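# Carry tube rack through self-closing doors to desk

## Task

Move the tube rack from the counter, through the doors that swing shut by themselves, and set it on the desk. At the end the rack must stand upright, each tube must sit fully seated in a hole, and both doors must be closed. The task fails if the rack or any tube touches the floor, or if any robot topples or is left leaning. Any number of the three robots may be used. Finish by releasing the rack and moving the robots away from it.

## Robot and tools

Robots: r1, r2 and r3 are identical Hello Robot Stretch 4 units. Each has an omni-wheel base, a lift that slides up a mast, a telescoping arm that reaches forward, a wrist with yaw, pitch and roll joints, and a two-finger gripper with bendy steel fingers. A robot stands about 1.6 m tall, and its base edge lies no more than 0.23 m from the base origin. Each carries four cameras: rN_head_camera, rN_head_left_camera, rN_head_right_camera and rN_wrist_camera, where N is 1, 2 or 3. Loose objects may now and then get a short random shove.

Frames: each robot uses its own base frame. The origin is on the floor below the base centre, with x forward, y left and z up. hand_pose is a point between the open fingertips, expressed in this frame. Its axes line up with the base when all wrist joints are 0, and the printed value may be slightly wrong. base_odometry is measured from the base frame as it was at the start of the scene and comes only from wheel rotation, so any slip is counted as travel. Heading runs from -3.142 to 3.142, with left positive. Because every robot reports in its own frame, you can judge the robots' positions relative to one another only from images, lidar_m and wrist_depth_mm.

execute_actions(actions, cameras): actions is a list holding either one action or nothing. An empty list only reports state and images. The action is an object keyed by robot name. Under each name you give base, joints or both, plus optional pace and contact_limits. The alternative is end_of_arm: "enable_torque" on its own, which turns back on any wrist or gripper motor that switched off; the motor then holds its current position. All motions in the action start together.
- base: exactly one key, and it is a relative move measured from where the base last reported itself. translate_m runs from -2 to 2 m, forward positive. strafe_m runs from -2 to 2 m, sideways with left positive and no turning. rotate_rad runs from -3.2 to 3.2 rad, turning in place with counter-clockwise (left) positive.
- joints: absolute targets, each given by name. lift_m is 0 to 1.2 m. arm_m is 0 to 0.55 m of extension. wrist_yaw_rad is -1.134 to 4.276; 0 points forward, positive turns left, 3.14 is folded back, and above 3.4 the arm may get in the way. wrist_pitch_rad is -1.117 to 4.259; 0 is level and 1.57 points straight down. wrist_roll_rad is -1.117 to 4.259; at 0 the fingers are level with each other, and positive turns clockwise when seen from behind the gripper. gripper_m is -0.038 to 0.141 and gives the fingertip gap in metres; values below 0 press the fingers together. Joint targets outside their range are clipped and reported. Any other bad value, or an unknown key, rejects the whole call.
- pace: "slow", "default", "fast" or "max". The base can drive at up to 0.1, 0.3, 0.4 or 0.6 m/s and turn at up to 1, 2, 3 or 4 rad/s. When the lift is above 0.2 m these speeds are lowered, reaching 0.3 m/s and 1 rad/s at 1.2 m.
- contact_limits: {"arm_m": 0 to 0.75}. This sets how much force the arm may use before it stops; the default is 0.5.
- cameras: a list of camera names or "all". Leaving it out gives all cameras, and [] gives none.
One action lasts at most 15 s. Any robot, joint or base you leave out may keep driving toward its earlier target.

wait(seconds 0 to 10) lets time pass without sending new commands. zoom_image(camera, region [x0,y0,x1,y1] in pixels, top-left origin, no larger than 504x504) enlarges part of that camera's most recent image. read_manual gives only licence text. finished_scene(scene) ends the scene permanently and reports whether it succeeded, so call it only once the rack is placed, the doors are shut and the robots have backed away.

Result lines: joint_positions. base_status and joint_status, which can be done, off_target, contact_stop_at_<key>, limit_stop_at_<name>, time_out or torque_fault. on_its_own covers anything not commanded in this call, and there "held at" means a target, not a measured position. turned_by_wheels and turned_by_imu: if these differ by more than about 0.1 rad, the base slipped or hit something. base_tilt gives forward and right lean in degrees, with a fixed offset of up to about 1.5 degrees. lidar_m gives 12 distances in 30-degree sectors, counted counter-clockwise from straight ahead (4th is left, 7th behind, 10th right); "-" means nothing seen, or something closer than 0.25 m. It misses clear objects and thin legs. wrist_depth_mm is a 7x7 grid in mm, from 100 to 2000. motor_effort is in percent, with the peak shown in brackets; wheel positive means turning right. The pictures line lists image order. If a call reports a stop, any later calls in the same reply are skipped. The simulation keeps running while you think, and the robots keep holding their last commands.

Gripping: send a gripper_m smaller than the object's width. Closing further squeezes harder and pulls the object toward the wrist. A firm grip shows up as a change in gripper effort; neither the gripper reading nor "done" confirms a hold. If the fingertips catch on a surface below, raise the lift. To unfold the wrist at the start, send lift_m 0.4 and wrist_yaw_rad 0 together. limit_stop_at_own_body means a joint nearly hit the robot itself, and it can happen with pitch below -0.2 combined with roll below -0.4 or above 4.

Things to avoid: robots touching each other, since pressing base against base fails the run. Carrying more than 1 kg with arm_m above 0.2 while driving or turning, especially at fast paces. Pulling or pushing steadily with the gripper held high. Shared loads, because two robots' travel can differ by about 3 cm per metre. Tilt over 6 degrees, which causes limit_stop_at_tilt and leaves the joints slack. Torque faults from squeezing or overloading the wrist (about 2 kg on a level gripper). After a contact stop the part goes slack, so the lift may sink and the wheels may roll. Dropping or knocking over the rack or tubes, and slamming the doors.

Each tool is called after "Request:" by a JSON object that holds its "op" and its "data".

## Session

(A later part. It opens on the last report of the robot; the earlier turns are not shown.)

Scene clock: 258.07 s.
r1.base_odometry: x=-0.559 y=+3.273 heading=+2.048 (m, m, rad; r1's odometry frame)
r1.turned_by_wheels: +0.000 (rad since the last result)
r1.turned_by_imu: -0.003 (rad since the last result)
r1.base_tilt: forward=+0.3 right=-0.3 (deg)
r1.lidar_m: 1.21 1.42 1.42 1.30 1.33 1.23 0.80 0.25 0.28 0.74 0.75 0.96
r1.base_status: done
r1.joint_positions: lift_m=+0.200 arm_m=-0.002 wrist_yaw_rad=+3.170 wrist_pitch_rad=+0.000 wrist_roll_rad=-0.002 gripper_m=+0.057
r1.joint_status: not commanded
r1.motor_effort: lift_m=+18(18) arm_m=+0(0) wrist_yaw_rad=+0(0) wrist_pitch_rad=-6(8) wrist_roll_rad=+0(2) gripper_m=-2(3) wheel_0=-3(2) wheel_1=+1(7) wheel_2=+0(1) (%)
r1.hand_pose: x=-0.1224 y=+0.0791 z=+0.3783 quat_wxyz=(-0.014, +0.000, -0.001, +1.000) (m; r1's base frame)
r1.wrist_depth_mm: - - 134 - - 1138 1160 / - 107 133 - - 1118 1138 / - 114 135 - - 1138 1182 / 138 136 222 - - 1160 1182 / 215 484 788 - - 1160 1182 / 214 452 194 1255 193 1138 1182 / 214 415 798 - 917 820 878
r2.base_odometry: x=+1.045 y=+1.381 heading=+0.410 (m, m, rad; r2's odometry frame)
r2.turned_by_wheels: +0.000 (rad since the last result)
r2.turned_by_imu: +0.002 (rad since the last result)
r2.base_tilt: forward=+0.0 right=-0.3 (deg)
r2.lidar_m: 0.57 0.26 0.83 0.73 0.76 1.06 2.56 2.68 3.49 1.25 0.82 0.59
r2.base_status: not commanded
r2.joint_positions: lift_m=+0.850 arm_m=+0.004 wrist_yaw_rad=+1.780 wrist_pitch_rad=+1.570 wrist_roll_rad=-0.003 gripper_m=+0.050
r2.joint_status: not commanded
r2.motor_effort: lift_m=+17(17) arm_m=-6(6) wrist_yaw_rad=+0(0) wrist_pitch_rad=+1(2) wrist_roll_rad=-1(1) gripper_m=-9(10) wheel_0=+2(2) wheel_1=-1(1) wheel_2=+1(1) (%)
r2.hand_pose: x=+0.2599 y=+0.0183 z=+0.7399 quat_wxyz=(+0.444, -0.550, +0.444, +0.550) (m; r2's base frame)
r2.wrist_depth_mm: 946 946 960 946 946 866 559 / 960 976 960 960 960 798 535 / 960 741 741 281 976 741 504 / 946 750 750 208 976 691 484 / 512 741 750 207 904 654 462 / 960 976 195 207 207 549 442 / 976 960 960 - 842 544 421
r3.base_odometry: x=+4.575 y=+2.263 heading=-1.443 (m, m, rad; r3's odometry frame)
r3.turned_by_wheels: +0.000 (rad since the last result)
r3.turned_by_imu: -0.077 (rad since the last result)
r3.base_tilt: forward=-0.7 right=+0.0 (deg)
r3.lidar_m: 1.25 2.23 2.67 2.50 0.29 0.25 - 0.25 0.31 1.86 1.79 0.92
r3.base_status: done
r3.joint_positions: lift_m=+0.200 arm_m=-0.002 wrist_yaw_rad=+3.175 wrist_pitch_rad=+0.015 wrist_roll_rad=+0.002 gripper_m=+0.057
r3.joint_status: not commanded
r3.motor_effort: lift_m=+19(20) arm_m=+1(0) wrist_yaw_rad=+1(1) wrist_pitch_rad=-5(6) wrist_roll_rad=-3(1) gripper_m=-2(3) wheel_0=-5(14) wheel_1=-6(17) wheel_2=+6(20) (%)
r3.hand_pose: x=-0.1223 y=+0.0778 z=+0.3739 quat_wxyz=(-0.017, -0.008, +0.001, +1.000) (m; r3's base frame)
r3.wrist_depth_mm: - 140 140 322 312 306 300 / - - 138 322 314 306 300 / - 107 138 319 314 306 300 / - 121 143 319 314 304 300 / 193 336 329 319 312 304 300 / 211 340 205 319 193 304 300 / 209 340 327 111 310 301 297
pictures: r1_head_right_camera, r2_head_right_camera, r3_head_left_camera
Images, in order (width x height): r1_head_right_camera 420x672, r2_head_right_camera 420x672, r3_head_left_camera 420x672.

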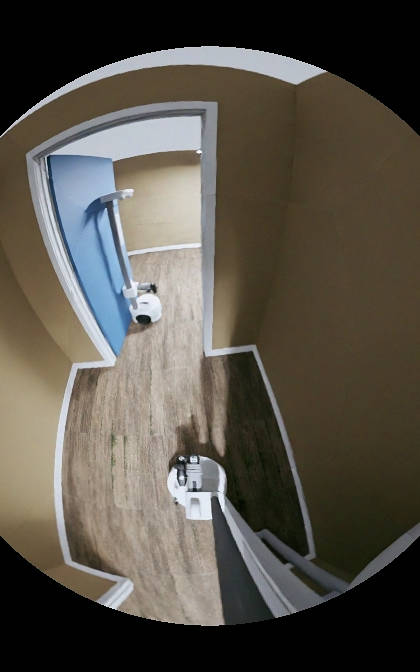

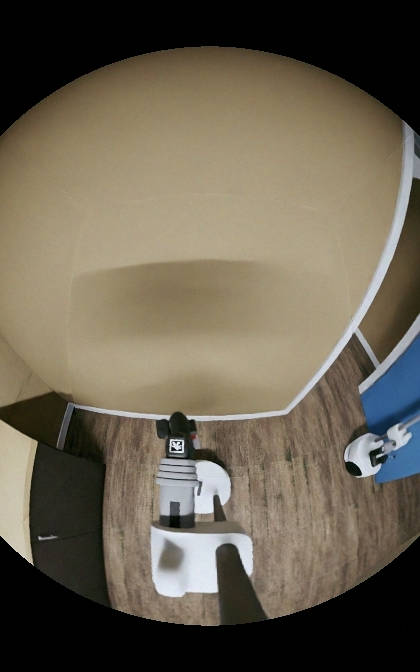

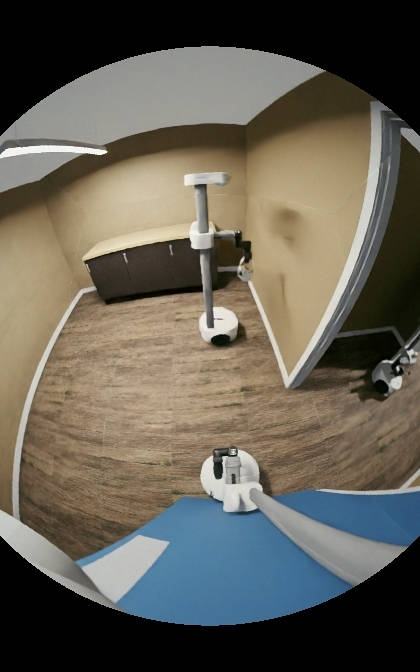

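Request:
{"op": "execute_actions", "data": {"actions": [{"r3": {"base": {"strafe_m": 0.42}}, "r2": {"base": {"strafe_m": -0.8}, "pace": "fast"}}], "cameras": []}}

Request:
{"op": "execute_actions", "data": {"actions": [{"r3": {"base": {"translate_m": -0.1}, "pace": "slow"}, "r2": {"base": {"strafe_m": -0.3}, "pace": "fast"}}], "cameras": ["r2_head_right_camera", "r2_head_camera", "r3_head_right_camera"]}}

Scene clock: 281.47 s.
r1.base_odometry: x=-0.559 y=+3.273 heading=+2.048 (m, m, rad; r1's odometry frame)
r1.turned_by_wheels: +0.000 (rad since the last result)
r1.turned_by_imu: -0.003 (rad since the last result)
r1.base_tilt: forward=+0.4 right=-0.4 (deg)
r1.lidar_m: 1.22 1.42 1.41 1.30 1.33 1.25 0.79 0.25 0.28 0.75 0.75 0.95
r1.base_status: not commanded
r1.joint_positions: lift_m=+0.200 arm_m=-0.002 wrist_yaw_rad=+3.170 wrist_pitch_rad=+0.000 wrist_roll_rad=-0.002 gripper_m=+0.057
r1.joint_status: not commanded
r1.motor_effort: lift_m=+18(18) arm_m=+0(1) wrist_yaw_rad=+0(1) wrist_pitch_rad=-5(5) wrist_roll_rad=-1(0) gripper_m=-3(2) wheel_0=-3(3) wheel_1=+1(1) wheel_2=+0(0) (%)
r1.hand_pose: x=-0.1224 y=+0.0791 z=+0.3783 quat_wxyz=(-0.014, +0.000, -0.001, +1.000) (m; r1's base frame)
r1.wrist_depth_mm: - - 134 - - 1138 1160 / - 107 134 - - 1182 1160 / - 114 135 - - 1138 1138 / 138 136 221 - - 1182 1160 / 214 492 798 - - 1160 1160 / 214 455 195 1255 193 1138 1160 / 215 415 798 - 917 820 878
r2.base_odometry: x=+1.364 y=+0.647 heading=+0.410 (m, m, rad; r2's odometry frame)
r2.turned_by_wheels: +0.000 (rad since the last result)
r2.turned_by_imu: -0.001 (rad since the last result)
r2.base_tilt: forward=+0.0 right=-0.3 (deg)
r2.lidar_m: 0.55 0.26 0.84 1.53 1.60 2.20 2.53 0.60 0.57 0.86 0.96 2.17
r2.base_status: done
r2.joint_positions: lift_m=+0.850 arm_m=+0.004 wrist_yaw_rad=+1.780 wrist_pitch_rad=+1.570 wrist_roll_rad=-0.003 gripper_m=+0.050
r2.joint_status: not commanded
r2.motor_effort: lift_m=+18(18) arm_m=-6(5) wrist_yaw_rad=+0(1) wrist_pitch_rad=+1(1) wrist_roll_rad=+0(1) gripper_m=-11(14) wheel_0=-1(11) wheel_1=+0(10) wheel_2=-1(1) (%)
r2.hand_pose: x=+0.2599 y=+0.0183 z=+0.7398 quat_wxyz=(+0.444, -0.550, +0.444, +0.550) (m; r2's base frame)
r2.wrist_depth_mm: 946 946 960 976 960 866 564 / 946 960 946 960 946 809 539 / 946 750 741 281 976 759 512 / 960 750 750 208 960 691 488 / 512 741 750 207 976 732 449 / 960 976 195 206 206 976 960 / 931 976 976 - 976 976 976
r3.base_odometry: x=+4.992 y=+2.317 heading=-1.443 (m, m, rad; r3's odometry frame)
r3.turned_by_wheels: +0.000 (rad since the last result)
r3.turned_by_imu: +0.002 (rad since the last result)
r3.base_tilt: forward=-0.7 right=+0.0 (deg)
r3.lidar_m: 2.15 2.20 2.20 2.07 2.13 2.05 1.92 0.25 0.28 0.90 0.68 0.56
r3.base_status: done
r3.joint_positions: lift_m=+0.200 arm_m=-0.002 wrist_yaw_rad=+3.175 wrist_pitch_rad=+0.015 wrist_roll_rad=+0.002 gripper_m=+0.057
r3.joint_status: not commanded
r3.motor_effort: lift_m=+19(20) arm_m=+1(1) wrist_yaw_rad=+2(2) wrist_pitch_rad=-6(5) wrist_roll_rad=-2(3) gripper_m=-3(3) wheel_0=-2(12) wheel_1=-5(7) wheel_2=+5(7) (%)
r3.hand_pose: x=-0.1223 y=+0.0778 z=+0.3739 quat_wxyz=(-0.017, -0.008, +0.001, +1.000) (m; r3's base frame)
r3.wrist_depth_mm: - 140 140 - - - - / - - 139 - - - - / - 107 138 - - - - / - 121 143 - - - - / 192 315 - - - - - / 211 319 205 1464 193 1430 1366 / 209 315 931 111 960 878 946
pictures: none
No camera images: the call's "cameras" was empty. Leave "cameras" out to get every camera's image.

Scene clock: 283.73 s.
r1.base_odometry: x=-0.559 y=+3.273 heading=+2.048 (m, m, rad; r1's odometry frame)
r1.turned_by_wheels: +0.000 (rad since the last result)
r1.turned_by_imu: -0.001 (rad since the last result)
r1.base_tilt: forward=+0.3 right=-0.4 (deg)
r1.lidar_m: 1.22 1.42 1.43 1.30 1.34 1.23 0.77 0.25 0.27 0.74 0.76 0.97
r1.base_status: not commanded
r1.joint_positions: lift_m=+0.200 arm_m=-0.002 wrist_yaw_rad=+3.170 wrist_pitch_rad=+0.000 wrist_roll_rad=-0.002 gripper_m=+0.057
r1.joint_status: not commanded
r1.motor_effort: lift_m=+18(18) arm_m=+0(0) wrist_yaw_rad=+0(0) wrist_pitch_rad=-6(8) wrist_roll_rad=+0(0) gripper_m=-3(3) wheel_0=-3(3) wheel_1=+1(1) wheel_2=+0(0) (%)
r1.hand_pose: x=-0.1224 y=+0.0791 z=+0.3783 quat_wxyz=(-0.014, +0.000, -0.001, +1.000) (m; r1's base frame)
r1.wrist_depth_mm: - - 134 - - 1160 1160 / - 107 134 - - 1138 1160 / - 114 135 - - 1138 1160 / 138 136 222 - - 1138 1182 / 215 488 798 - - 1182 1182 / 215 452 194 1255 193 1160 1182 / 214 418 788 - 917 820 891
r2.base_odometry: x=+1.484 y=+0.372 heading=+0.410 (m, m, rad; r2's odometry frame)
r2.turned_by_wheels: +0.000 (rad since the last result)
r2.turned_by_imu: +0.000 (rad since the last result)
r2.base_tilt: forward=+0.0 right=-0.3 (deg)
r2.lidar_m: 1.70 0.27 0.84 1.84 1.90 2.67 2.55 0.44 0.43 0.61 0.65 1.00
r2.base_status: done
r2.joint_positions: lift_m=+0.850 arm_m=+0.004 wrist_yaw_rad=+1.780 wrist_pitch_rad=+1.570 wrist_roll_rad=-0.003 gripper_m=+0.050
r2.joint_status: not commanded
r2.motor_effort: lift_m=+18(18) arm_m=-6(6) wrist_yaw_rad=-1(0) wrist_pitch_rad=+0(0) wrist_roll_rad=+0(1) gripper_m=-8(12) wheel_0=-1(9) wheel_1=-1(9) wheel_2=-1(2) (%)
r2.hand_pose: x=+0.2599 y=+0.0183 z=+0.7398 quat_wxyz=(+0.444, -0.550, +0.444, +0.550) (m; r2's base frame)
r2.wrist_depth_mm: 960 960 946 960 960 878 569 / 946 960 960 946 960 778 569 / 946 750 750 281 960 960 960 / 960 750 750 207 960 976 976 / 512 750 750 207 960 976 976 / 854 960 195 207 207 976 960 / 866 976 960 - 991 976 976
r3.base_odometry: x=+4.979 y=+2.415 heading=-1.443 (m, m, rad; r3's odometry frame)
r3.turned_by_wheels: +0.000 (rad since the last result)
r3.turned_by_imu: +0.000 (rad since the last result)
r3.base_tilt: forward=-0.7 right=+0.0 (deg)
r3.lidar_m: 2.26 2.28 2.19 2.07 2.12 1.95 1.83 0.25 0.26 0.63 0.42 0.43
r3.base_status: done
r3.joint_positions: lift_m=+0.200 arm_m=-0.002 wrist_yaw_rad=+3.175 wrist_pitch_rad=+0.015 wrist_roll_rad=+0.002 gripper_m=+0.057
r3.joint_status: not commanded
r3.motor_effort: lift_m=+19(19) arm_m=+1(0) wrist_yaw_rad=+0(1) wrist_pitch_rad=-6(7) wrist_roll_rad=-1(3) gripper_m=-4(2) wheel_0=-3(5) wheel_1=-6(13) wheel_2=+5(9) (%)
r3.hand_pose: x=-0.1223 y=+0.0778 z=+0.3739 quat_wxyz=(-0.017, -0.008, +0.001, +1.000) (m; r3's base frame)
r3.wrist_depth_mm: - 140 139 1921 1983 1983 1983 / - - 138 1983 1983 - 1983 / - 107 138 1921 1983 1983 1921 / - 121 143 - 1983 1921 1921 / 191 314 1983 1983 1983 1921 1921 / 211 312 206 1464 194 1430 1366 / 209 314 917 111 946 878 976
pictures: r2_head_camera, r2_head_right_camera, r3_head_right_camera
Images, in order (width x height): r2_head_camera 420x560, r2_head_right_camera 420x672, r3_head_right_camera 420x672.

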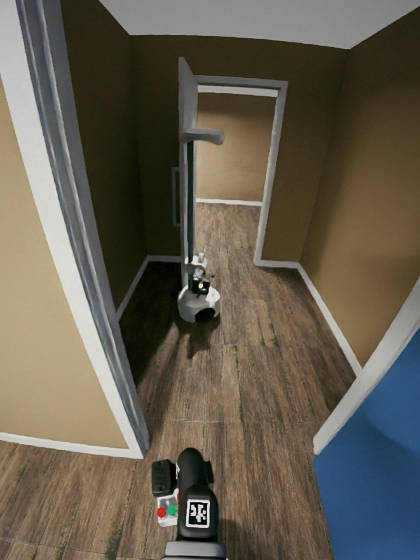

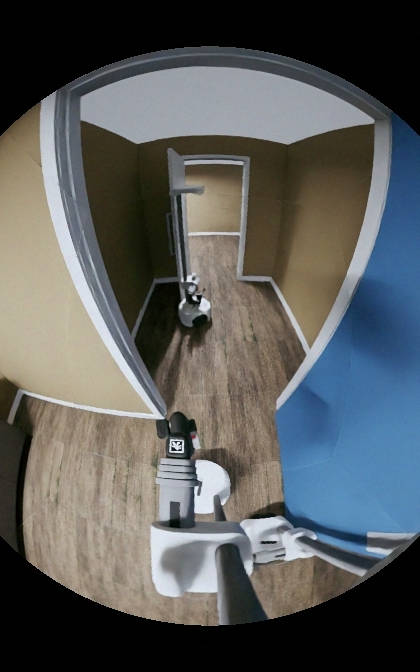

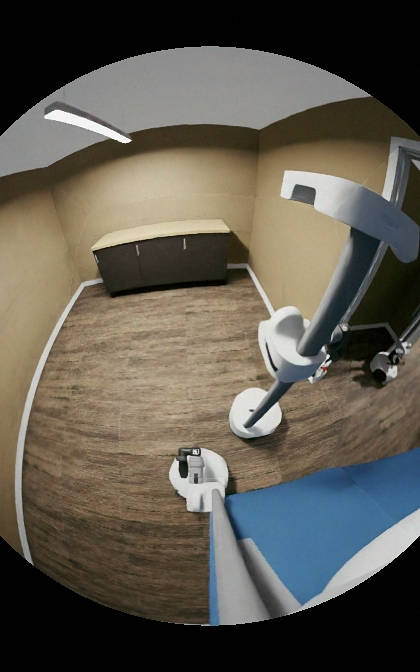

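Request:
{"op": "execute_actions", "data": {"actions": [{"r2": {"base": {"translate_m": 1.05}, "pace": "fast"}}], "cameras": []}}

Request:
{"op": "execute_actions", "data": {"actions": [{"r2": {"base": {"strafe_m": -0.45}, "pace": "fast"}, "r3": {"base": {"strafe_m": 0.35}}}], "cameras": ["r2_head_left_camera", "r2_head_camera"]}}

Scene clock: 293.27 s.
r1.base_odometry: x=-0.559 y=+3.273 heading=+2.048 (m, m, rad; r1's odometry frame)
r1.turned_by_wheels: +0.000 (rad since the last result)
r1.turned_by_imu: -0.004 (rad since the last result)
r1.base_tilt: forward=+0.4 right=-0.4 (deg)
r1.lidar_m: 0.52 0.56 1.42 1.31 1.34 1.24 0.79 0.25 0.27 0.74 0.76 0.96
r1.base_status: not commanded
r1.joint_positions: lift_m=+0.200 arm_m=-0.002 wrist_yaw_rad=+3.170 wrist_pitch_rad=+0.000 wrist_roll_rad=-0.002 gripper_m=+0.057
r1.joint_status: not commanded
r1.motor_effort: lift_m=+18(18) arm_m=+0(0) wrist_yaw_rad=+1(1) wrist_pitch_rad=-6(7) wrist_roll_rad=+0(0) gripper_m=-1(2) wheel_0=-3(3) wheel_1=+1(1) wheel_2=+0(0) (%)
r1.hand_pose: x=-0.1224 y=+0.0791 z=+0.3783 quat_wxyz=(-0.014, +0.000, -0.001, +1.000) (m; r1's base frame)
r1.wrist_depth_mm: - - 133 - - 1138 1160 / - 107 134 - - 1160 1160 / - 114 135 - - 1160 1182 / 138 137 222 - - 1182 1160 / 214 488 798 - - 1160 1160 / 215 455 194 1255 192 1138 1138 / 214 415 798 - 917 831 891
r2.base_odometry: x=+2.446 y=+0.790 heading=+0.410 (m, m, rad; r2's odometry frame)
r2.turned_by_wheels: +0.000 (rad since the last result)
r2.turned_by_imu: +0.002 (rad since the last result)
r2.base_tilt: forward=+0.0 right=-0.2 (deg)
r2.lidar_m: 0.66 0.27 0.89 0.83 0.48 0.47 1.37 0.89 0.77 1.22 1.27 1.76
r2.base_status: done
r2.joint_positions: lift_m=+0.850 arm_m=+0.003 wrist_yaw_rad=+1.780 wrist_pitch_rad=+1.570 wrist_roll_rad=-0.003 gripper_m=+0.050
r2.joint_status: not commanded
r2.motor_effort: lift_m=+18(18) arm_m=-6(6) wrist_yaw_rad=+0(0) wrist_pitch_rad=+1(1) wrist_roll_rad=-2(1) gripper_m=-12(10) wheel_0=+0(9) wheel_1=+0(5) wheel_2=+1(10) (%)
r2.hand_pose: x=+0.2599 y=+0.0183 z=+0.7398 quat_wxyz=(+0.444, -0.550, +0.444, +0.550) (m; r2's base frame)
r2.wrist_depth_mm: 946 931 960 976 946 946 960 / 946 946 960 960 960 960 960 / 946 750 750 281 960 960 976 / 960 750 741 207 976 854 759 / 512 750 759 207 960 842 580 / 976 960 195 207 206 976 759 / 960 960 960 - 976 991 976
r3.base_odometry: x=+4.979 y=+2.415 heading=-1.443 (m, m, rad; r3's odometry frame)
r3.turned_by_wheels: +0.000 (rad since the last result)
r3.turned_by_imu: +0.001 (rad since the last result)
r3.base_tilt: forward=-0.6 right=+0.0 (deg)
r3.lidar_m: 2.26 2.30 2.21 2.05 2.10 1.95 1.83 0.25 0.26 0.61 1.28 1.41
r3.base_status: not commanded
r3.joint_positions: lift_m=+0.200 arm_m=-0.002 wrist_yaw_rad=+3.175 wrist_pitch_rad=+0.015 wrist_roll_rad=+0.002 gripper_m=+0.057
r3.joint_status: not commanded
r3.motor_effort: lift_m=+20(20) arm_m=+1(1) wrist_yaw_rad=+1(1) wrist_pitch_rad=-5(6) wrist_roll_rad=-1(1) gripper_m=-2(2) wheel_0=-2(3) wheel_1=-6(7) wheel_2=+5(5) (%)
r3.hand_pose: x=-0.1223 y=+0.0778 z=+0.3739 quat_wxyz=(-0.017, -0.008, +0.001, +1.000) (m; r3's base frame)
r3.wrist_depth_mm: - 140 139 1983 1983 1983 1983 / - - 138 1983 1983 1921 1983 / - 107 138 1983 1983 - 1983 / - 121 143 1983 1983 1983 1983 / 193 314 1921 - - 1983 1983 / 211 315 206 1537 194 1430 1366 / 209 314 917 111 960 866 960
pictures: none
No camera images: the call's "cameras" was empty. Leave "cameras" out to get every camera's image.

Scene clock: 295.77 s.
r1.base_odometry: x=-0.559 y=+3.273 heading=+2.048 (m, m, rad; r1's odometry frame)
r1.turned_by_wheels: +0.000 (rad since the last result)
r1.turned_by_imu: -0.001 (rad since the last result)
r1.base_tilt: forward=+0.2 right=-0.3 (deg)
r1.lidar_m: 1.21 0.73 0.73 1.31 1.34 1.21 0.80 0.26 0.27 0.74 0.77 0.97
r1.base_status: not commanded
r1.joint_positions: lift_m=+0.200 arm_m=-0.002 wrist_yaw_rad=+3.170 wrist_pitch_rad=+0.000 wrist_roll_rad=-0.002 gripper_m=+0.057
r1.joint_status: not commanded
r1.motor_effort: lift_m=+18(18) arm_m=+0(0) wrist_yaw_rad=+1(0) wrist_pitch_rad=-7(7) wrist_roll_rad=-2(0) gripper_m=-2(3) wheel_0=-3(3) wheel_1=+1(1) wheel_2=+0(0) (%)
r1.hand_pose: x=-0.1224 y=+0.0791 z=+0.3783 quat_wxyz=(-0.014, +0.000, -0.001, +1.000) (m; r1's base frame)
r1.wrist_depth_mm: - - 133 - - 1138 1160 / - 107 134 - - 1138 1182 / - 114 135 - - 1138 1160 / 138 136 222 - - 1160 1182 / 214 492 788 - - 1182 1160 / 214 452 194 1255 193 1138 1160 / 213 415 788 - 904 831 891
r2.base_odometry: x=+2.626 y=+0.378 heading=+0.410 (m, m, rad; r2's odometry frame)
r2.turned_by_wheels: +0.000 (rad since the last result)
r2.turned_by_imu: +0.001 (rad since the last result)
r2.base_tilt: forward=+0.0 right=-0.2 (deg)
r2.lidar_m: 1.87 0.27 1.34 1.30 0.84 0.88 0.52 0.40 0.47 0.76 0.77 1.10
r2.base_status: done
r2.joint_positions: lift_m=+0.850 arm_m=+0.003 wrist_yaw_rad=+1.780 wrist_pitch_rad=+1.570 wrist_roll_rad=-0.003 gripper_m=+0.050
r2.joint_status: not commanded
r2.motor_effort: lift_m=+18(18) arm_m=-6(5) wrist_yaw_rad=+0(1) wrist_pitch_rad=+1(0) wrist_roll_rad=-1(1) gripper_m=-8(12) wheel_0=-1(12) wheel_1=+3(10) wheel_2=+1(2) (%)
r2.hand_pose: x=+0.2599 y=+0.0183 z=+0.7398 quat_wxyz=(+0.444, -0.550, +0.444, +0.550) (m; r2's base frame)
r2.wrist_depth_mm: 946 960 946 960 960 960 741 / 960 960 946 946 960 946 759 / 946 741 750 279 960 960 946 / 946 750 741 208 976 960 946 / 512 750 759 206 960 976 976 / 891 960 195 208 206 991 991 / 946 960 960 - 976 976 976
r3.base_odometry: x=+5.327 y=+2.460 heading=-1.443 (m, m, rad; r3's odometry frame)
r3.turned_by_wheels: +0.000 (rad since the last result)
r3.turned_by_imu: +0.002 (rad since the last result)
r3.base_tilt: forward=-0.8 right=+0.0 (deg)
r3.lidar_m: 2.24 2.28 1.82 1.71 1.76 2.02 1.85 1.89 1.52 1.01 0.79 1.86
r3.base_status: done
r3.joint_positions: lift_m=+0.200 arm_m=-0.002 wrist_yaw_rad=+3.175 wrist_pitch_rad=+0.015 wrist_roll_rad=+0.002 gripper_m=+0.057
r3.joint_status: not commanded
r3.motor_effort: lift_m=+20(19) arm_m=+1(1) wrist_yaw_rad=+0(2) wrist_pitch_rad=-6(6) wrist_roll_rad=-1(3) gripper_m=-5(2) wheel_0=+0(8) wheel_1=-1(11) wheel_2=+1(6) (%)
r3.hand_pose: x=-0.1223 y=+0.0778 z=+0.3739 quat_wxyz=(-0.017, -0.008, +0.001, +1.000) (m; r3's base frame)
r3.wrist_depth_mm: - 140 140 1983 - - - / - - 139 - 1983 - - / - 107 138 - 1983 - - / - 121 143 - 1983 1983 - / 192 - 1983 1983 - - - / 211 1537 205 1464 193 1397 1397 / 209 1008 931 111 960 891 960
pictures: r2_head_camera, r2_head_left_camera
Images, in order (width x height): r2_head_camera 420x560, r2_head_left_camera 420x672.

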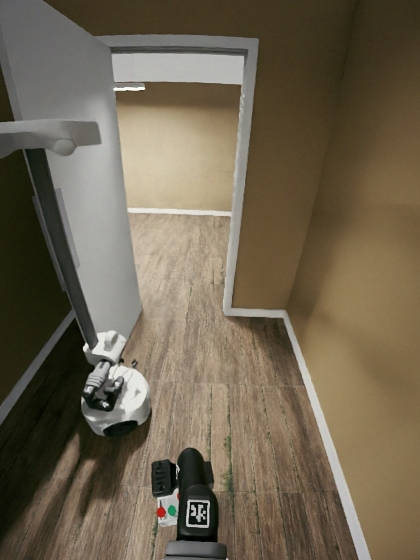

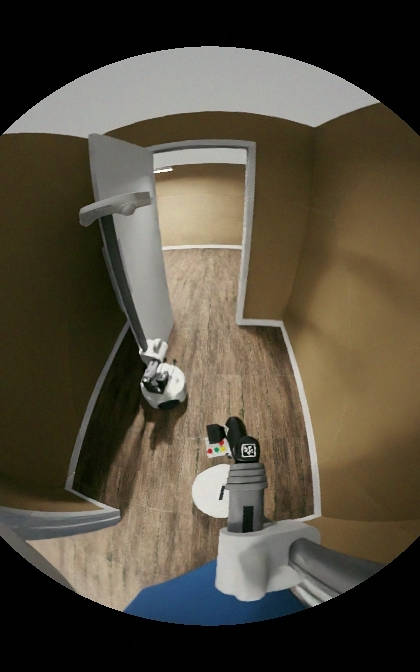

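Request:
{"op": "execute_actions", "data": {"actions": [{"r2": {"base": {"translate_m": 1.45}, "pace": "fast"}}], "cameras": []}}

Request:
{"op": "execute_actions", "data": {"actions": [{"r2": {"base": {"strafe_m": 0.22}, "pace": "fast"}}], "cameras": ["r2_head_left_camera", "r2_head_camera"]}}

Scene clock: 308.20 s.
r1.base_odometry: x=-0.559 y=+3.273 heading=+2.048 (m, m, rad; r1's odometry frame)
r1.turned_by_wheels: +0.000 (rad since the last result)
r1.turned_by_imu: -0.005 (rad since the last result)
r1.base_tilt: forward=+0.3 right=-0.3 (deg)
r1.lidar_m: 1.20 1.27 1.42 1.31 0.63 0.59 0.80 0.25 0.27 0.73 0.74 0.96
r1.base_status: not commanded
r1.joint_positions: lift_m=+0.200 arm_m=-0.002 wrist_yaw_rad=+3.170 wrist_pitch_rad=+0.000 wrist_roll_rad=-0.002 gripper_m=+0.057
r1.joint_status: not commanded
r1.motor_effort: lift_m=+18(18) arm_m=+0(0) wrist_yaw_rad=+1(2) wrist_pitch_rad=-7(7) wrist_roll_rad=+0(2) gripper_m=-2(3) wheel_0=-3(3) wheel_1=+1(1) wheel_2=+0(0) (%)
r1.hand_pose: x=-0.1224 y=+0.0791 z=+0.3783 quat_wxyz=(-0.014, +0.000, -0.001, +1.000) (m; r1's base frame)
r1.wrist_depth_mm: - - 133 - - 1118 1138 / - 107 134 - - 1138 1160 / - 114 135 - - 1160 1182 / 138 137 222 - - 1182 1160 / 214 488 788 - - 1160 1182 / 215 452 194 1281 192 640 627 / 214 415 788 - 842 569 544
r2.base_odometry: x=+3.956 y=+0.956 heading=+0.410 (m, m, rad; r2's odometry frame)
r2.turned_by_wheels: +0.000 (rad since the last result)
r2.turned_by_imu: +0.002 (rad since the last result)
r2.base_tilt: forward=+0.0 right=-0.3 (deg)
r2.lidar_m: 3.69 0.27 0.70 0.66 0.60 0.59 1.81 1.08 0.77 0.73 0.62 0.44
r2.base_status: done
r2.joint_positions: lift_m=+0.850 arm_m=+0.003 wrist_yaw_rad=+1.780 wrist_pitch_rad=+1.570 wrist_roll_rad=-0.003 gripper_m=+0.050
r2.joint_status: not commanded
r2.motor_effort: lift_m=+18(18) arm_m=-5(6) wrist_yaw_rad=-1(0) wrist_pitch_rad=+1(2) wrist_roll_rad=-1(1) gripper_m=-9(11) wheel_0=+1(5) wheel_1=-1(5) wheel_2=+0(11) (%)
r2.hand_pose: x=+0.2599 y=+0.0183 z=+0.7398 quat_wxyz=(+0.444, -0.550, +0.444, +0.550) (m; r2's base frame)
r2.wrist_depth_mm: 960 960 976 960 946 960 960 / 946 960 946 960 960 960 960 / 960 750 750 281 960 960 960 / 960 750 750 208 976 976 960 / 512 750 759 206 976 960 976 / 976 960 195 206 206 960 976 / 976 960 976 - 539 976 976
r3.base_odometry: x=+5.327 y=+2.460 heading=-1.443 (m, m, rad; r3's odometry frame)
r3.turned_by_wheels: +0.000 (rad since the last result)
r3.turned_by_imu: +0.001 (rad since the last result)
r3.base_tilt: forward=-0.8 right=+0.0 (deg)
r3.lidar_m: 2.21 2.27 1.84 1.70 1.75 2.01 1.84 1.89 1.50 1.40 1.44 1.88
r3.base_status: not commanded
r3.joint_positions: lift_m=+0.200 arm_m=-0.002 wrist_yaw_rad=+3.175 wrist_pitch_rad=+0.015 wrist_roll_rad=+0.002 gripper_m=+0.057
r3.joint_status: not commanded
r3.motor_effort: lift_m=+20(19) arm_m=+1(0) wrist_yaw_rad=+1(1) wrist_pitch_rad=-6(6) wrist_roll_rad=-1(3) gripper_m=-4(4) wheel_0=+0(0) wheel_1=-1(1) wheel_2=+1(1) (%)
r3.hand_pose: x=-0.1223 y=+0.0778 z=+0.3739 quat_wxyz=(-0.017, -0.008, +0.001, +1.000) (m; r3's base frame)
r3.wrist_depth_mm: - 140 140 1921 1983 - - / - - 138 1983 - - - / - 107 138 1983 - - - / - 121 142 1983 1983 1983 - / 193 1983 - 1983 - - - / 211 1499 206 1499 195 1430 1397 / 209 991 931 111 960 891 960
pictures: none
No camera images: the call's "cameras" was empty. Leave "cameras" out to get every camera's image.

Scene clock: 310.07 s.
r1.base_odometry: x=-0.559 y=+3.273 heading=+2.048 (m, m, rad; r1's odometry frame)
r1.turned_by_wheels: +0.000 (rad since the last result)
r1.turned_by_imu: -0.001 (rad since the last result)
r1.base_tilt: forward=+0.3 right=-0.4 (deg)
r1.lidar_m: 1.19 1.29 1.43 1.30 1.34 0.46 0.51 0.25 0.29 0.73 0.75 0.98
r1.base_status: not commanded
r1.joint_positions: lift_m=+0.200 arm_m=-0.002 wrist_yaw_rad=+3.170 wrist_pitch_rad=+0.000 wrist_roll_rad=-0.002 gripper_m=+0.057
r1.joint_status: not commanded
r1.motor_effort: lift_m=+18(18) arm_m=+0(0) wrist_yaw_rad=+1(0) wrist_pitch_rad=-5(7) wrist_roll_rad=+1(1) gripper_m=-2(3) wheel_0=-3(3) wheel_1=+1(1) wheel_2=+0(0) (%)
r1.hand_pose: x=-0.1224 y=+0.0791 z=+0.3783 quat_wxyz=(-0.014, +0.000, -0.001, +1.000) (m; r1's base frame)
r1.wrist_depth_mm: - - 134 - - 1138 1160 / - 107 134 - - 1160 1182 / - 114 135 - - 1160 1160 / 138 136 222 - - 1160 1182 / 214 488 798 - - 1182 1182 / 215 452 194 707 192 615 1160 / 214 418 788 - 544 521 878
r2.base_odometry: x=+3.868 y=+1.158 heading=+0.410 (m, m, rad; r2's odometry frame)
r2.turned_by_wheels: +0.000 (rad since the last result)
r2.turned_by_imu: +0.001 (rad since the last result)
r2.base_tilt: forward=+0.0 right=-0.2 (deg)
r2.lidar_m: 3.68 0.25 0.48 0.45 0.48 0.46 0.57 1.39 1.03 0.97 0.58 0.55
r2.base_status: done
r2.joint_positions: lift_m=+0.850 arm_m=+0.003 wrist_yaw_rad=+1.780 wrist_pitch_rad=+1.570 wrist_roll_rad=-0.003 gripper_m=+0.050
r2.joint_status: not commanded
r2.motor_effort: lift_m=+18(18) arm_m=-6(6) wrist_yaw_rad=-1(1) wrist_pitch_rad=+1(0) wrist_roll_rad=-1(1) gripper_m=-13(12) wheel_0=+1(11) wheel_1=+0(9) wheel_2=-1(0) (%)
r2.hand_pose: x=+0.2599 y=+0.0183 z=+0.7398 quat_wxyz=(+0.444, -0.550, +0.444, +0.550) (m; r2's base frame)
r2.wrist_depth_mm: 798 960 976 878 798 831 960 / 917 946 960 931 960 960 991 / 946 750 750 281 960 976 960 / 960 750 750 207 976 960 960 / 508 759 750 207 976 976 1008 / 976 976 195 207 207 960 976 / 960 960 976 - 976 976 960
r3.base_odometry: x=+5.327 y=+2.460 heading=-1.443 (m, m, rad; r3's odometry frame)
r3.turned_by_wheels: +0.000 (rad since the last result)
r3.turned_by_imu: +0.000 (rad since the last result)
r3.base_tilt: forward=-0.7 right=+0.0 (deg)
r3.lidar_m: 2.22 2.27 1.83 1.71 1.75 2.00 1.85 1.91 1.50 1.41 1.44 1.87
r3.base_status: not commanded
r3.joint_positions: lift_m=+0.200 arm_m=-0.002 wrist_yaw_rad=+3.175 wrist_pitch_rad=+0.015 wrist_roll_rad=+0.002 gripper_m=+0.057
r3.joint_status: not commanded
r3.motor_effort: lift_m=+20(20) arm_m=+1(1) wrist_yaw_rad=+1(0) wrist_pitch_rad=-6(6) wrist_roll_rad=-1(1) gripper_m=+0(2) wheel_0=+0(0) wheel_1=-1(1) wheel_2=+1(1) (%)
r3.hand_pose: x=-0.1223 y=+0.0778 z=+0.3739 quat_wxyz=(-0.017, -0.008, +0.001, +1.000) (m; r3's base frame)
r3.wrist_depth_mm: - 140 140 - - - - / - - 139 1983 1983 - - / - 107 138 1983 1983 1983 - / - 121 143 1983 1983 1983 - / 193 1983 - - 1983 - - / 211 1537 206 1430 194 1397 1366 / 210 991 917 111 960 878 960
pictures: r2_head_camera, r2_head_left_camera
Images, in order (width x height): r2_head_camera 420x560, r2_head_left_camera 420x672.

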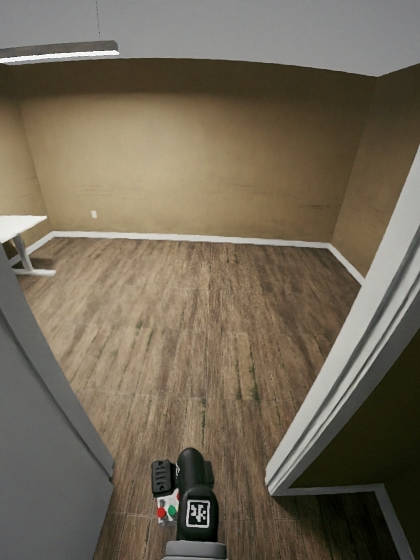

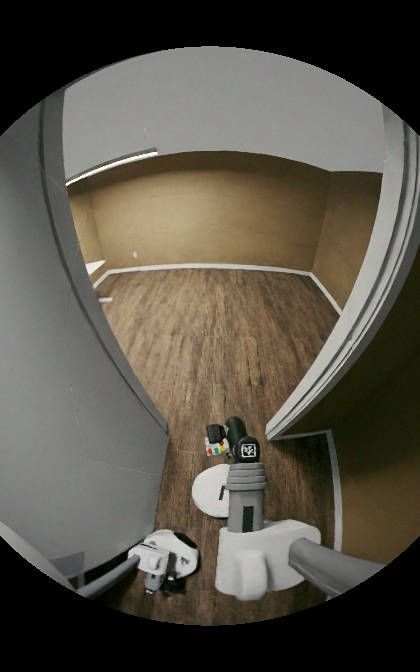

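Request:
{"op": "execute_actions", "data": {"actions": [{"r2": {"base": {"translate_m": 1.65}, "pace": "fast"}}], "cameras": []}}

Request:
{"op": "execute_actions", "data": {"actions": [{"r2": {"base": {"rotate_rad": 1.57}}, "r1": {"base": {"translate_m": 0.35}}}], "cameras": []}}

Request:
{"op": "execute_actions", "data": {"actions": [{"r2": {"base": {"translate_m": 1.45}, "joints": {"lift_m": 1.02}, "pace": "fast"}}], "cameras": ["r2_head_left_camera", "r2_wrist_camera", "r1_wrist_camera"]}}

Scene clock: 321.03 s.
r1.base_odometry: x=-0.559 y=+3.273 heading=+2.048 (m, m, rad; r1's odometry frame)
r1.turned_by_wheels: +0.000 (rad since the last result)
r1.turned_by_imu: -0.004 (rad since the last result)
r1.base_tilt: forward=+0.3 right=-0.3 (deg)
r1.lidar_m: 1.20 1.29 1.42 1.30 1.33 1.24 0.79 0.25 0.28 0.73 0.76 0.96
r1.base_status: not commanded
r1.joint_positions: lift_m=+0.200 arm_m=-0.002 wrist_yaw_rad=+3.170 wrist_pitch_rad=+0.000 wrist_roll_rad=-0.002 gripper_m=+0.057
r1.joint_status: not commanded
r1.motor_effort: lift_m=+18(18) arm_m=+0(0) wrist_yaw_rad=+1(1) wrist_pitch_rad=-7(7) wrist_roll_rad=+0(1) gripper_m=-4(3) wheel_0=-3(3) wheel_1=+1(1) wheel_2=+0(0) (%)
r1.hand_pose: x=-0.1224 y=+0.0791 z=+0.3783 quat_wxyz=(-0.014, +0.000, -0.001, +1.000) (m; r1's base frame)
r1.wrist_depth_mm: - - 134 - - 1138 1160 / - 107 133 - - 1138 1138 / - 114 135 - - 1160 1160 / 138 136 222 - - 1160 1182 / 215 492 788 - - 1182 1182 / 215 452 194 1255 193 1138 1182 / 213 418 798 - 931 820 878
r2.base_odometry: x=+5.381 y=+1.816 heading=+0.410 (m, m, rad; r2's odometry frame)
r2.turned_by_wheels: +0.000 (rad since the last result)
r2.turned_by_imu: +0.002 (rad since the last result)
r2.base_tilt: forward=+0.0 right=-0.3 (deg)
r2.lidar_m: 2.03 0.25 2.04 1.94 1.60 1.20 1.84 1.15 1.55 1.98 2.07 2.12
r2.base_status: done
r2.joint_positions: lift_m=+0.850 arm_m=+0.003 wrist_yaw_rad=+1.780 wrist_pitch_rad=+1.570 wrist_roll_rad=-0.003 gripper_m=+0.050
r2.joint_status: not commanded
r2.motor_effort: lift_m=+18(18) arm_m=-6(5) wrist_yaw_rad=-1(0) wrist_pitch_rad=+1(1) wrist_roll_rad=-1(1) gripper_m=-12(9) wheel_0=+0(10) wheel_1=-1(5) wheel_2=+1(11) (%)
r2.hand_pose: x=+0.2599 y=+0.0183 z=+0.7398 quat_wxyz=(+0.444, -0.550, +0.444, +0.550) (m; r2's base frame)
r2.wrist_depth_mm: 931 946 960 960 960 960 976 / 960 960 946 960 960 960 976 / 960 741 741 281 960 976 960 / 960 759 750 207 960 976 976 / 512 750 750 206 976 976 976 / 976 976 195 207 207 960 976 / 946 960 976 - 976 976 976
r3.base_odometry: x=+5.327 y=+2.460 heading=-1.443 (m, m, rad; r3's odometry frame)
r3.turned_by_wheels: +0.000 (rad since the last result)
r3.turned_by_imu: +0.001 (rad since the last result)
r3.base_tilt: forward=-0.7 right=+0.0 (deg)
r3.lidar_m: 2.23 2.27 1.83 1.70 1.76 2.00 1.85 1.91 1.50 1.39 1.44 1.86
r3.base_status: not commanded
r3.joint_positions: lift_m=+0.200 arm_m=-0.002 wrist_yaw_rad=+3.175 wrist_pitch_rad=+0.015 wrist_roll_rad=+0.002 gripper_m=+0.057
r3.joint_status: not commanded
r3.motor_effort: lift_m=+20(20) arm_m=+1(1) wrist_yaw_rad=+3(1) wrist_pitch_rad=-5(6) wrist_roll_rad=-1(2) gripper_m=-3(2) wheel_0=+0(0) wheel_1=-1(1) wheel_2=+1(1) (%)
r3.hand_pose: x=-0.1223 y=+0.0778 z=+0.3739 quat_wxyz=(-0.017, -0.008, +0.001, +1.000) (m; r3's base frame)
r3.wrist_depth_mm: - 140 140 1983 - - - / - - 139 1983 - - - / - 107 138 1983 1983 - - / - 121 143 1983 1983 - - / 192 1983 - 1983 - - - / 211 1537 206 1499 193 1430 1430 / 209 991 904 111 960 878 960
pictures: none
No camera images: the call's "cameras" was empty. Leave "cameras" out to get every camera's image.

Scene clock: 323.70 s.
r1.base_odometry: x=-0.720 y=+3.584 heading=+2.049 (m, m, rad; r1's odometry frame)
r1.turned_by_wheels: +0.000 (rad since the last result)
r1.turned_by_imu: -0.002 (rad since the last result)
r1.base_tilt: forward=+0.3 right=-0.2 (deg)
r1.lidar_m: 0.87 0.94 1.21 1.34 1.37 0.65 0.64 1.17 0.77 0.70 0.70 0.91
r1.base_status: done
r1.joint_positions: lift_m=+0.200 arm_m=-0.002 wrist_yaw_rad=+3.170 wrist_pitch_rad=+0.000 wrist_roll_rad=-0.002 gripper_m=+0.057
r1.joint_status: not commanded
r1.motor_effort: lift_m=+17(18) arm_m=+0(0) wrist_yaw_rad=+2(2) wrist_pitch_rad=-5(7) wrist_roll_rad=-2(0) gripper_m=-3(2) wheel_0=+3(8) wheel_1=+2(6) wheel_2=-1(9) (%)
r1.hand_pose: x=-0.1224 y=+0.0791 z=+0.3783 quat_wxyz=(-0.014, +0.000, -0.001, +1.000) (m; r1's base frame)
r1.wrist_depth_mm: - - 134 960 798 1464 1499 / - 107 134 960 788 1499 1499 / - 114 135 866 778 1499 1499 / 138 136 221 960 788 1499 1499 / 214 1430 1430 976 798 1499 1499 / 215 1205 195 866 193 1229 1229 / 214 809 891 - 809 831 891
r2.base_odometry: x=+5.381 y=+1.816 heading=+1.980 (m, m, rad; r2's odometry frame)
r2.turned_by_wheels: +1.570 (rad since the last result)
r2.turned_by_imu: +1.561 (rad since the last result)
r2.base_tilt: forward=+0.0 right=-0.3 (deg)
r2.lidar_m: 1.94 0.28 1.20 1.45 1.14 1.58 1.98 2.08 2.12 2.02 2.12 2.03
r2.base_status: done
r2.joint_positions: lift_m=+0.850 arm_m=+0.003 wrist_yaw_rad=+1.780 wrist_pitch_rad=+1.570 wrist_roll_rad=-0.003 gripper_m=+0.050
r2.joint_status: not commanded
r2.motor_effort: lift_m=+18(18) arm_m=-6(5) wrist_yaw_rad=-1(1) wrist_pitch_rad=+0(1) wrist_roll_rad=-1(2) gripper_m=-11(9) wheel_0=-2(6) wheel_1=-1(6) wheel_2=+0(8) (%)
r2.hand_pose: x=+0.2599 y=+0.0183 z=+0.7398 quat_wxyz=(+0.444, -0.550, +0.444, +0.550) (m; r2's base frame)
r2.wrist_depth_mm: 946 946 946 946 976 976 976 / 946 960 960 960 976 960 960 / 946 750 750 281 960 976 960 / 976 750 741 207 960 960 976 / 512 759 750 208 976 960 960 / 960 960 195 207 207 991 976 / 960 976 976 - 976 976 976
r3.base_odometry: x=+5.327 y=+2.460 heading=-1.443 (m, m, rad; r3's odometry frame)
r3.turned_by_wheels: +0.000 (rad since the last result)
r3.turned_by_imu: +0.000 (rad since the last result)
r3.base_tilt: forward=-0.7 right=+0.0 (deg)
r3.lidar_m: 2.20 2.27 1.81 1.70 1.77 1.99 1.84 1.90 1.50 1.39 1.44 1.84
r3.base_status: not commanded
r3.joint_positions: lift_m=+0.200 arm_m=-0.002 wrist_yaw_rad=+3.175 wrist_pitch_rad=+0.015 wrist_roll_rad=+0.002 gripper_m=+0.057
r3.joint_status: not commanded
r3.motor_effort: lift_m=+19(20) arm_m=+1(0) wrist_yaw_rad=+0(1) wrist_pitch_rad=-5(5) wrist_roll_rad=-1(0) gripper_m=-3(6) wheel_0=+0(0) wheel_1=+0(1) wheel_2=+1(1) (%)
r3.hand_pose: x=-0.1223 y=+0.0778 z=+0.3739 quat_wxyz=(-0.017, -0.008, +0.001, +1.000) (m; r3's base frame)
r3.wrist_depth_mm: - 140 140 1983 - - - / - - 138 - 1983 - - / - 107 138 1921 - - - / - 121 142 - 1983 1983 - / 192 1921 - 1983 1983 1983 - / 211 1499 205 1499 193 1397 1397 / 208 991 917 111 960 878 976
pictures: none
No camera images: the call's "cameras" was empty. Leave "cameras" out to get every camera's image.

Scene clock: 328.80 s.
r1.base_odometry: x=-0.720 y=+3.584 heading=+2.049 (m, m, rad; r1's odometry frame)
r1.turned_by_wheels: +0.000 (rad since the last result)
r1.turned_by_imu: -0.002 (rad since the last result)
r1.base_tilt: forward=+0.3 right=-0.2 (deg)
r1.lidar_m: 0.87 0.93 1.17 1.35 1.36 1.34 1.33 1.16 0.76 0.69 0.72 0.92
r1.base_status: not commanded
r1.joint_positions: lift_m=+0.200 arm_m=-0.002 wrist_yaw_rad=+3.170 wrist_pitch_rad=+0.000 wrist_roll_rad=-0.002 gripper_m=+0.057
r1.joint_status: not commanded
r1.motor_effort: lift_m=+18(18) arm_m=+0(0) wrist_yaw_rad=+1(1) wrist_pitch_rad=-6(6) wrist_roll_rad=+0(1) gripper_m=-3(3) wheel_0=+3(3) wheel_1=+2(2) wheel_2=-1(1) (%)
r1.hand_pose: x=-0.1224 y=+0.0791 z=+0.3783 quat_wxyz=(-0.014, +0.000, -0.001, +1.000) (m; r1's base frame)
r1.wrist_depth_mm: - - 133 1397 1366 1499 1537 / - 107 134 1397 1366 1464 1537 / - 114 135 1397 1397 1464 1499 / 138 136 223 1430 1397 1499 1537 / 215 1397 1430 1397 1397 1499 1537 / 215 1229 195 1281 193 1255 1205 / 214 831 904 - 917 820 891
r2.base_odometry: x=+4.804 y=+3.147 heading=+1.980 (m, m, rad; r2's odometry frame)
r2.turned_by_wheels: +0.000 (rad since the last result)
r2.turned_by_imu: +0.000 (rad since the last result)
r2.base_tilt: forward=+0.0 right=-0.3 (deg)
r2.lidar_m: 0.48 0.27 0.71 1.09 1.15 1.75 3.52 2.90 2.13 2.03 0.73 0.52
r2.base_status: done
r2.joint_positions: lift_m=+1.020 arm_m=+0.003 wrist_yaw_rad=+1.780 wrist_pitch_rad=+1.570 wrist_roll_rad=-0.003 gripper_m=+0.050
r2.joint_status: all done
r2.motor_effort: lift_m=+21(23) arm_m=-5(5) wrist_yaw_rad=+0(1) wrist_pitch_rad=+1(2) wrist_roll_rad=-1(1) gripper_m=-11(12) wheel_0=+0(6) wheel_1=+0(7) wheel_2=+0(11) (%)
r2.hand_pose: x=+0.2599 y=+0.0183 z=+0.9095 quat_wxyz=(+0.444, -0.550, +0.444, +0.550) (m; r2's base frame)
r2.wrist_depth_mm: 1118 1118 1118 1118 1118 1118 433 / 1138 1098 1138 1118 1098 1138 413 / 1118 1138 917 281 1118 1160 415 / 1118 1138 931 206 1138 1118 413 / 512 917 917 207 1138 1138 418 / 1118 1138 195 207 207 421 418 / 1160 1138 1160 - 1118 418 424
r3.base_odometry: x=+5.327 y=+2.460 heading=-1.443 (m, m, rad; r3's odometry frame)
r3.turned_by_wheels: +0.000 (rad since the last result)
r3.turned_by_imu: +0.000 (rad since the last result)
r3.base_tilt: forward=-0.7 right=+0.0 (deg)
r3.lidar_m: 2.22 2.28 1.84 1.70 1.76 1.98 1.84 1.89 1.50 1.41 1.44 1.87
r3.base_status: not commanded
r3.joint_positions: lift_m=+0.200 arm_m=-0.002 wrist_yaw_rad=+3.175 wrist_pitch_rad=+0.015 wrist_roll_rad=+0.002 gripper_m=+0.057
r3.joint_status: not commanded
r3.motor_effort: lift_m=+20(20) arm_m=+1(0) wrist_yaw_rad=+1(2) wrist_pitch_rad=-6(6) wrist_roll_rad=-2(0) gripper_m=-4(3) wheel_0=+0(0) wheel_1=-1(1) wheel_2=+1(1) (%)
r3.hand_pose: x=-0.1223 y=+0.0778 z=+0.3739 quat_wxyz=(-0.017, -0.008, +0.001, +1.000) (m; r3's base frame)
r3.wrist_depth_mm: - 140 139 - - - - / - - 138 - - - - / - 107 138 1983 1983 - - / - 121 143 1983 1983 1983 - / 193 1921 1983 1983 - - - / 211 1499 205 1430 194 1397 1397 / 208 991 917 111 960 878 960
pictures: r1_wrist_camera, r2_head_left_camera, r2_wrist_camera
Images, in order (width x height): r1_wrist_camera 616x392, r2_head_left_camera 420x672, r2_wrist_camera 616x392.

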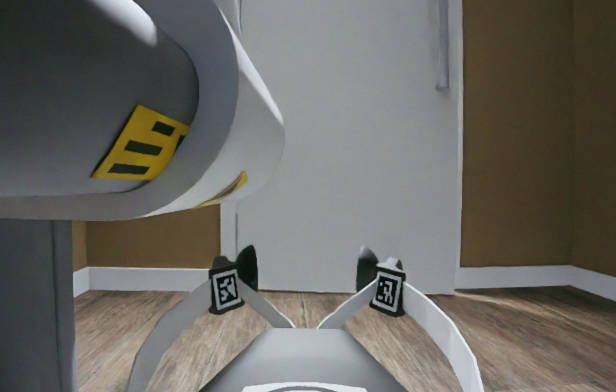

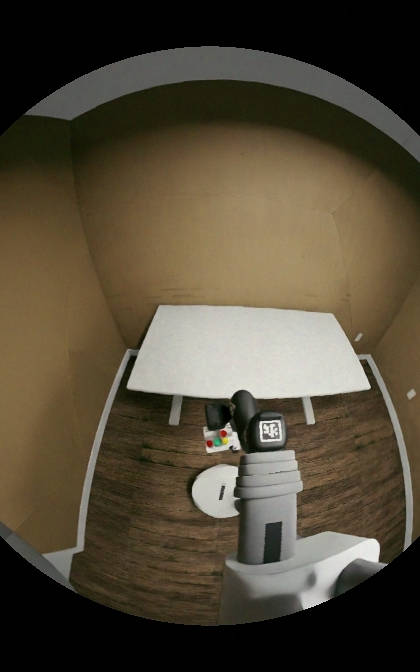

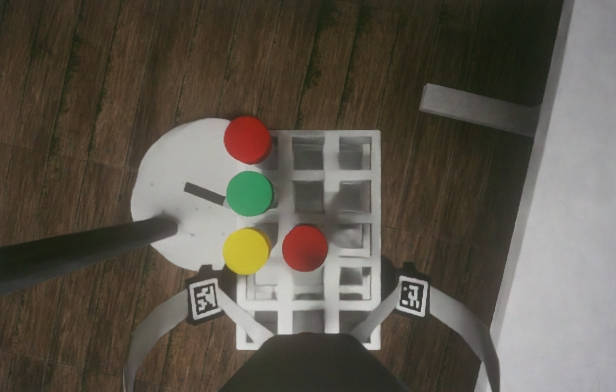

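Request:
{"op": "execute_actions", "data": {"actions": [{"r2": {"base": {"translate_m": 0.2}, "joints": {"lift_m": 0.93, "arm_m": 0.25}}}], "cameras": ["r2_wrist_camera", "r1_wrist_camera"]}}

Scene clock: 335.10 s.
r1.base_odometry: x=-0.720 y=+3.584 heading=+2.049 (m, m, rad; r1's odometry frame)
r1.turned_by_wheels: +0.000 (rad since the last result)
r1.turned_by_imu: -0.002 (rad since the last result)
r1.base_tilt: forward=+0.4 right=-0.4 (deg)
r1.lidar_m: 0.86 0.94 1.17 1.34 1.36 1.46 1.35 1.13 0.76 0.70 0.72 0.92
r1.base_status: not commanded
r1.joint_positions: lift_m=+0.200 arm_m=-0.002 wrist_yaw_rad=+3.170 wrist_pitch_rad=+0.000 wrist_roll_rad=-0.002 gripper_m=+0.057
r1.joint_status: not commanded
r1.motor_effort: lift_m=+18(18) arm_m=+0(0) wrist_yaw_rad=+0(0) wrist_pitch_rad=-5(5) wrist_roll_rad=-1(1) gripper_m=-3(3) wheel_0=+3(3) wheel_1=+2(2) wheel_2=-1(1) (%)
r1.hand_pose: x=-0.1224 y=+0.0791 z=+0.3783 quat_wxyz=(-0.014, +0.000, -0.001, +1.000) (m; r1's base frame)
r1.wrist_depth_mm: - - 134 1430 1464 1430 1464 / - 107 134 1397 1464 1499 1464 / - 114 135 1464 1499 1464 1537 / 138 136 222 1464 1464 1537 1537 / 215 1397 1430 1430 1499 1499 1499 / 214 1205 194 1255 193 1229 1255 / 214 809 904 - 917 831 878
r2.base_odometry: x=+4.724 y=+3.330 heading=+1.980 (m, m, rad; r2's odometry frame)
r2.turned_by_wheels: +0.000 (rad since the last result)
r2.turned_by_imu: +0.002 (rad since the last result)
r2.base_tilt: forward=+0.0 right=-0.2 (deg)
r2.lidar_m: 0.28 0.31 0.44 1.09 1.16 1.54 3.75 2.92 2.12 2.04 0.41 0.30
r2.base_status: done
r2.joint_positions: lift_m=+0.930 arm_m=+0.249 wrist_yaw_rad=+1.780 wrist_pitch_rad=+1.570 wrist_roll_rad=-0.003 gripper_m=+0.050
r2.joint_status: all done
r2.motor_effort: lift_m=+17(19) arm_m=+6(6) wrist_yaw_rad=-1(1) wrist_pitch_rad=+1(1) wrist_roll_rad=-1(1) gripper_m=-9(11) wheel_0=+2(7) wheel_1=+0(6) wheel_2=+1(9) (%)
r2.hand_pose: x=+0.5054 y=+0.0183 z=+0.8199 quat_wxyz=(+0.444, -0.550, +0.444, +0.550) (m; r2's base frame)
r2.wrist_depth_mm: 1025 1025 319 322 320 322 322 / 1042 324 324 322 324 322 324 / 820 324 320 281 324 324 324 / 831 322 324 207 325 324 325 / 1042 325 324 206 325 325 325 / 1060 325 195 206 206 325 327 / 1042 327 327 - 329 329 327
r3.base_odometry: x=+5.327 y=+2.460 heading=-1.443 (m, m, rad; r3's odometry frame)
r3.turned_by_wheels: +0.000 (rad since the last result)
r3.turned_by_imu: +0.001 (rad since the last result)
r3.base_tilt: forward=-0.7 right=+0.0 (deg)
r3.lidar_m: 2.22 2.28 1.85 1.70 1.76 2.01 1.85 1.90 1.51 1.40 1.43 1.86
r3.base_status: not commanded
r3.joint_positions: lift_m=+0.200 arm_m=-0.002 wrist_yaw_rad=+3.175 wrist_pitch_rad=+0.015 wrist_roll_rad=+0.002 gripper_m=+0.057
r3.joint_status: not commanded
r3.motor_effort: lift_m=+20(20) arm_m=+1(0) wrist_yaw_rad=+1(1) wrist_pitch_rad=-5(5) wrist_roll_rad=-3(2) gripper_m=-6(4) wheel_0=+0(0) wheel_1=-1(1) wheel_2=+1(1) (%)
r3.hand_pose: x=-0.1223 y=+0.0778 z=+0.3739 quat_wxyz=(-0.017, -0.008, +0.001, +1.000) (m; r3's base frame)
r3.wrist_depth_mm: - 140 140 1983 - - - / - - 138 - - - - / - 107 138 1983 - - - / - 121 143 1983 1983 - - / 192 1983 - 1983 - - - / 211 1499 205 1499 194 1430 1366 / 209 991 931 111 976 866 960
pictures: r1_wrist_camera, r2_wrist_camera
Images, in order (width x height): r1_wrist_camera 616x392, r2_wrist_camera 616x392.

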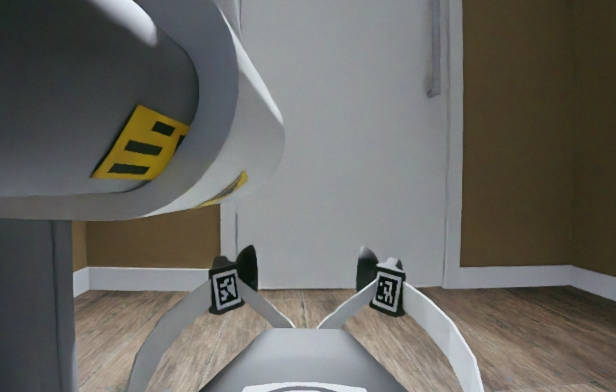

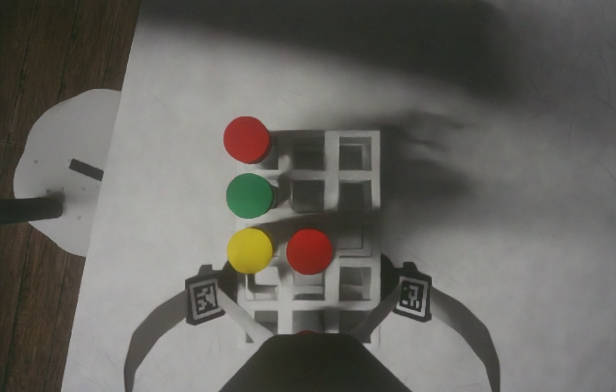

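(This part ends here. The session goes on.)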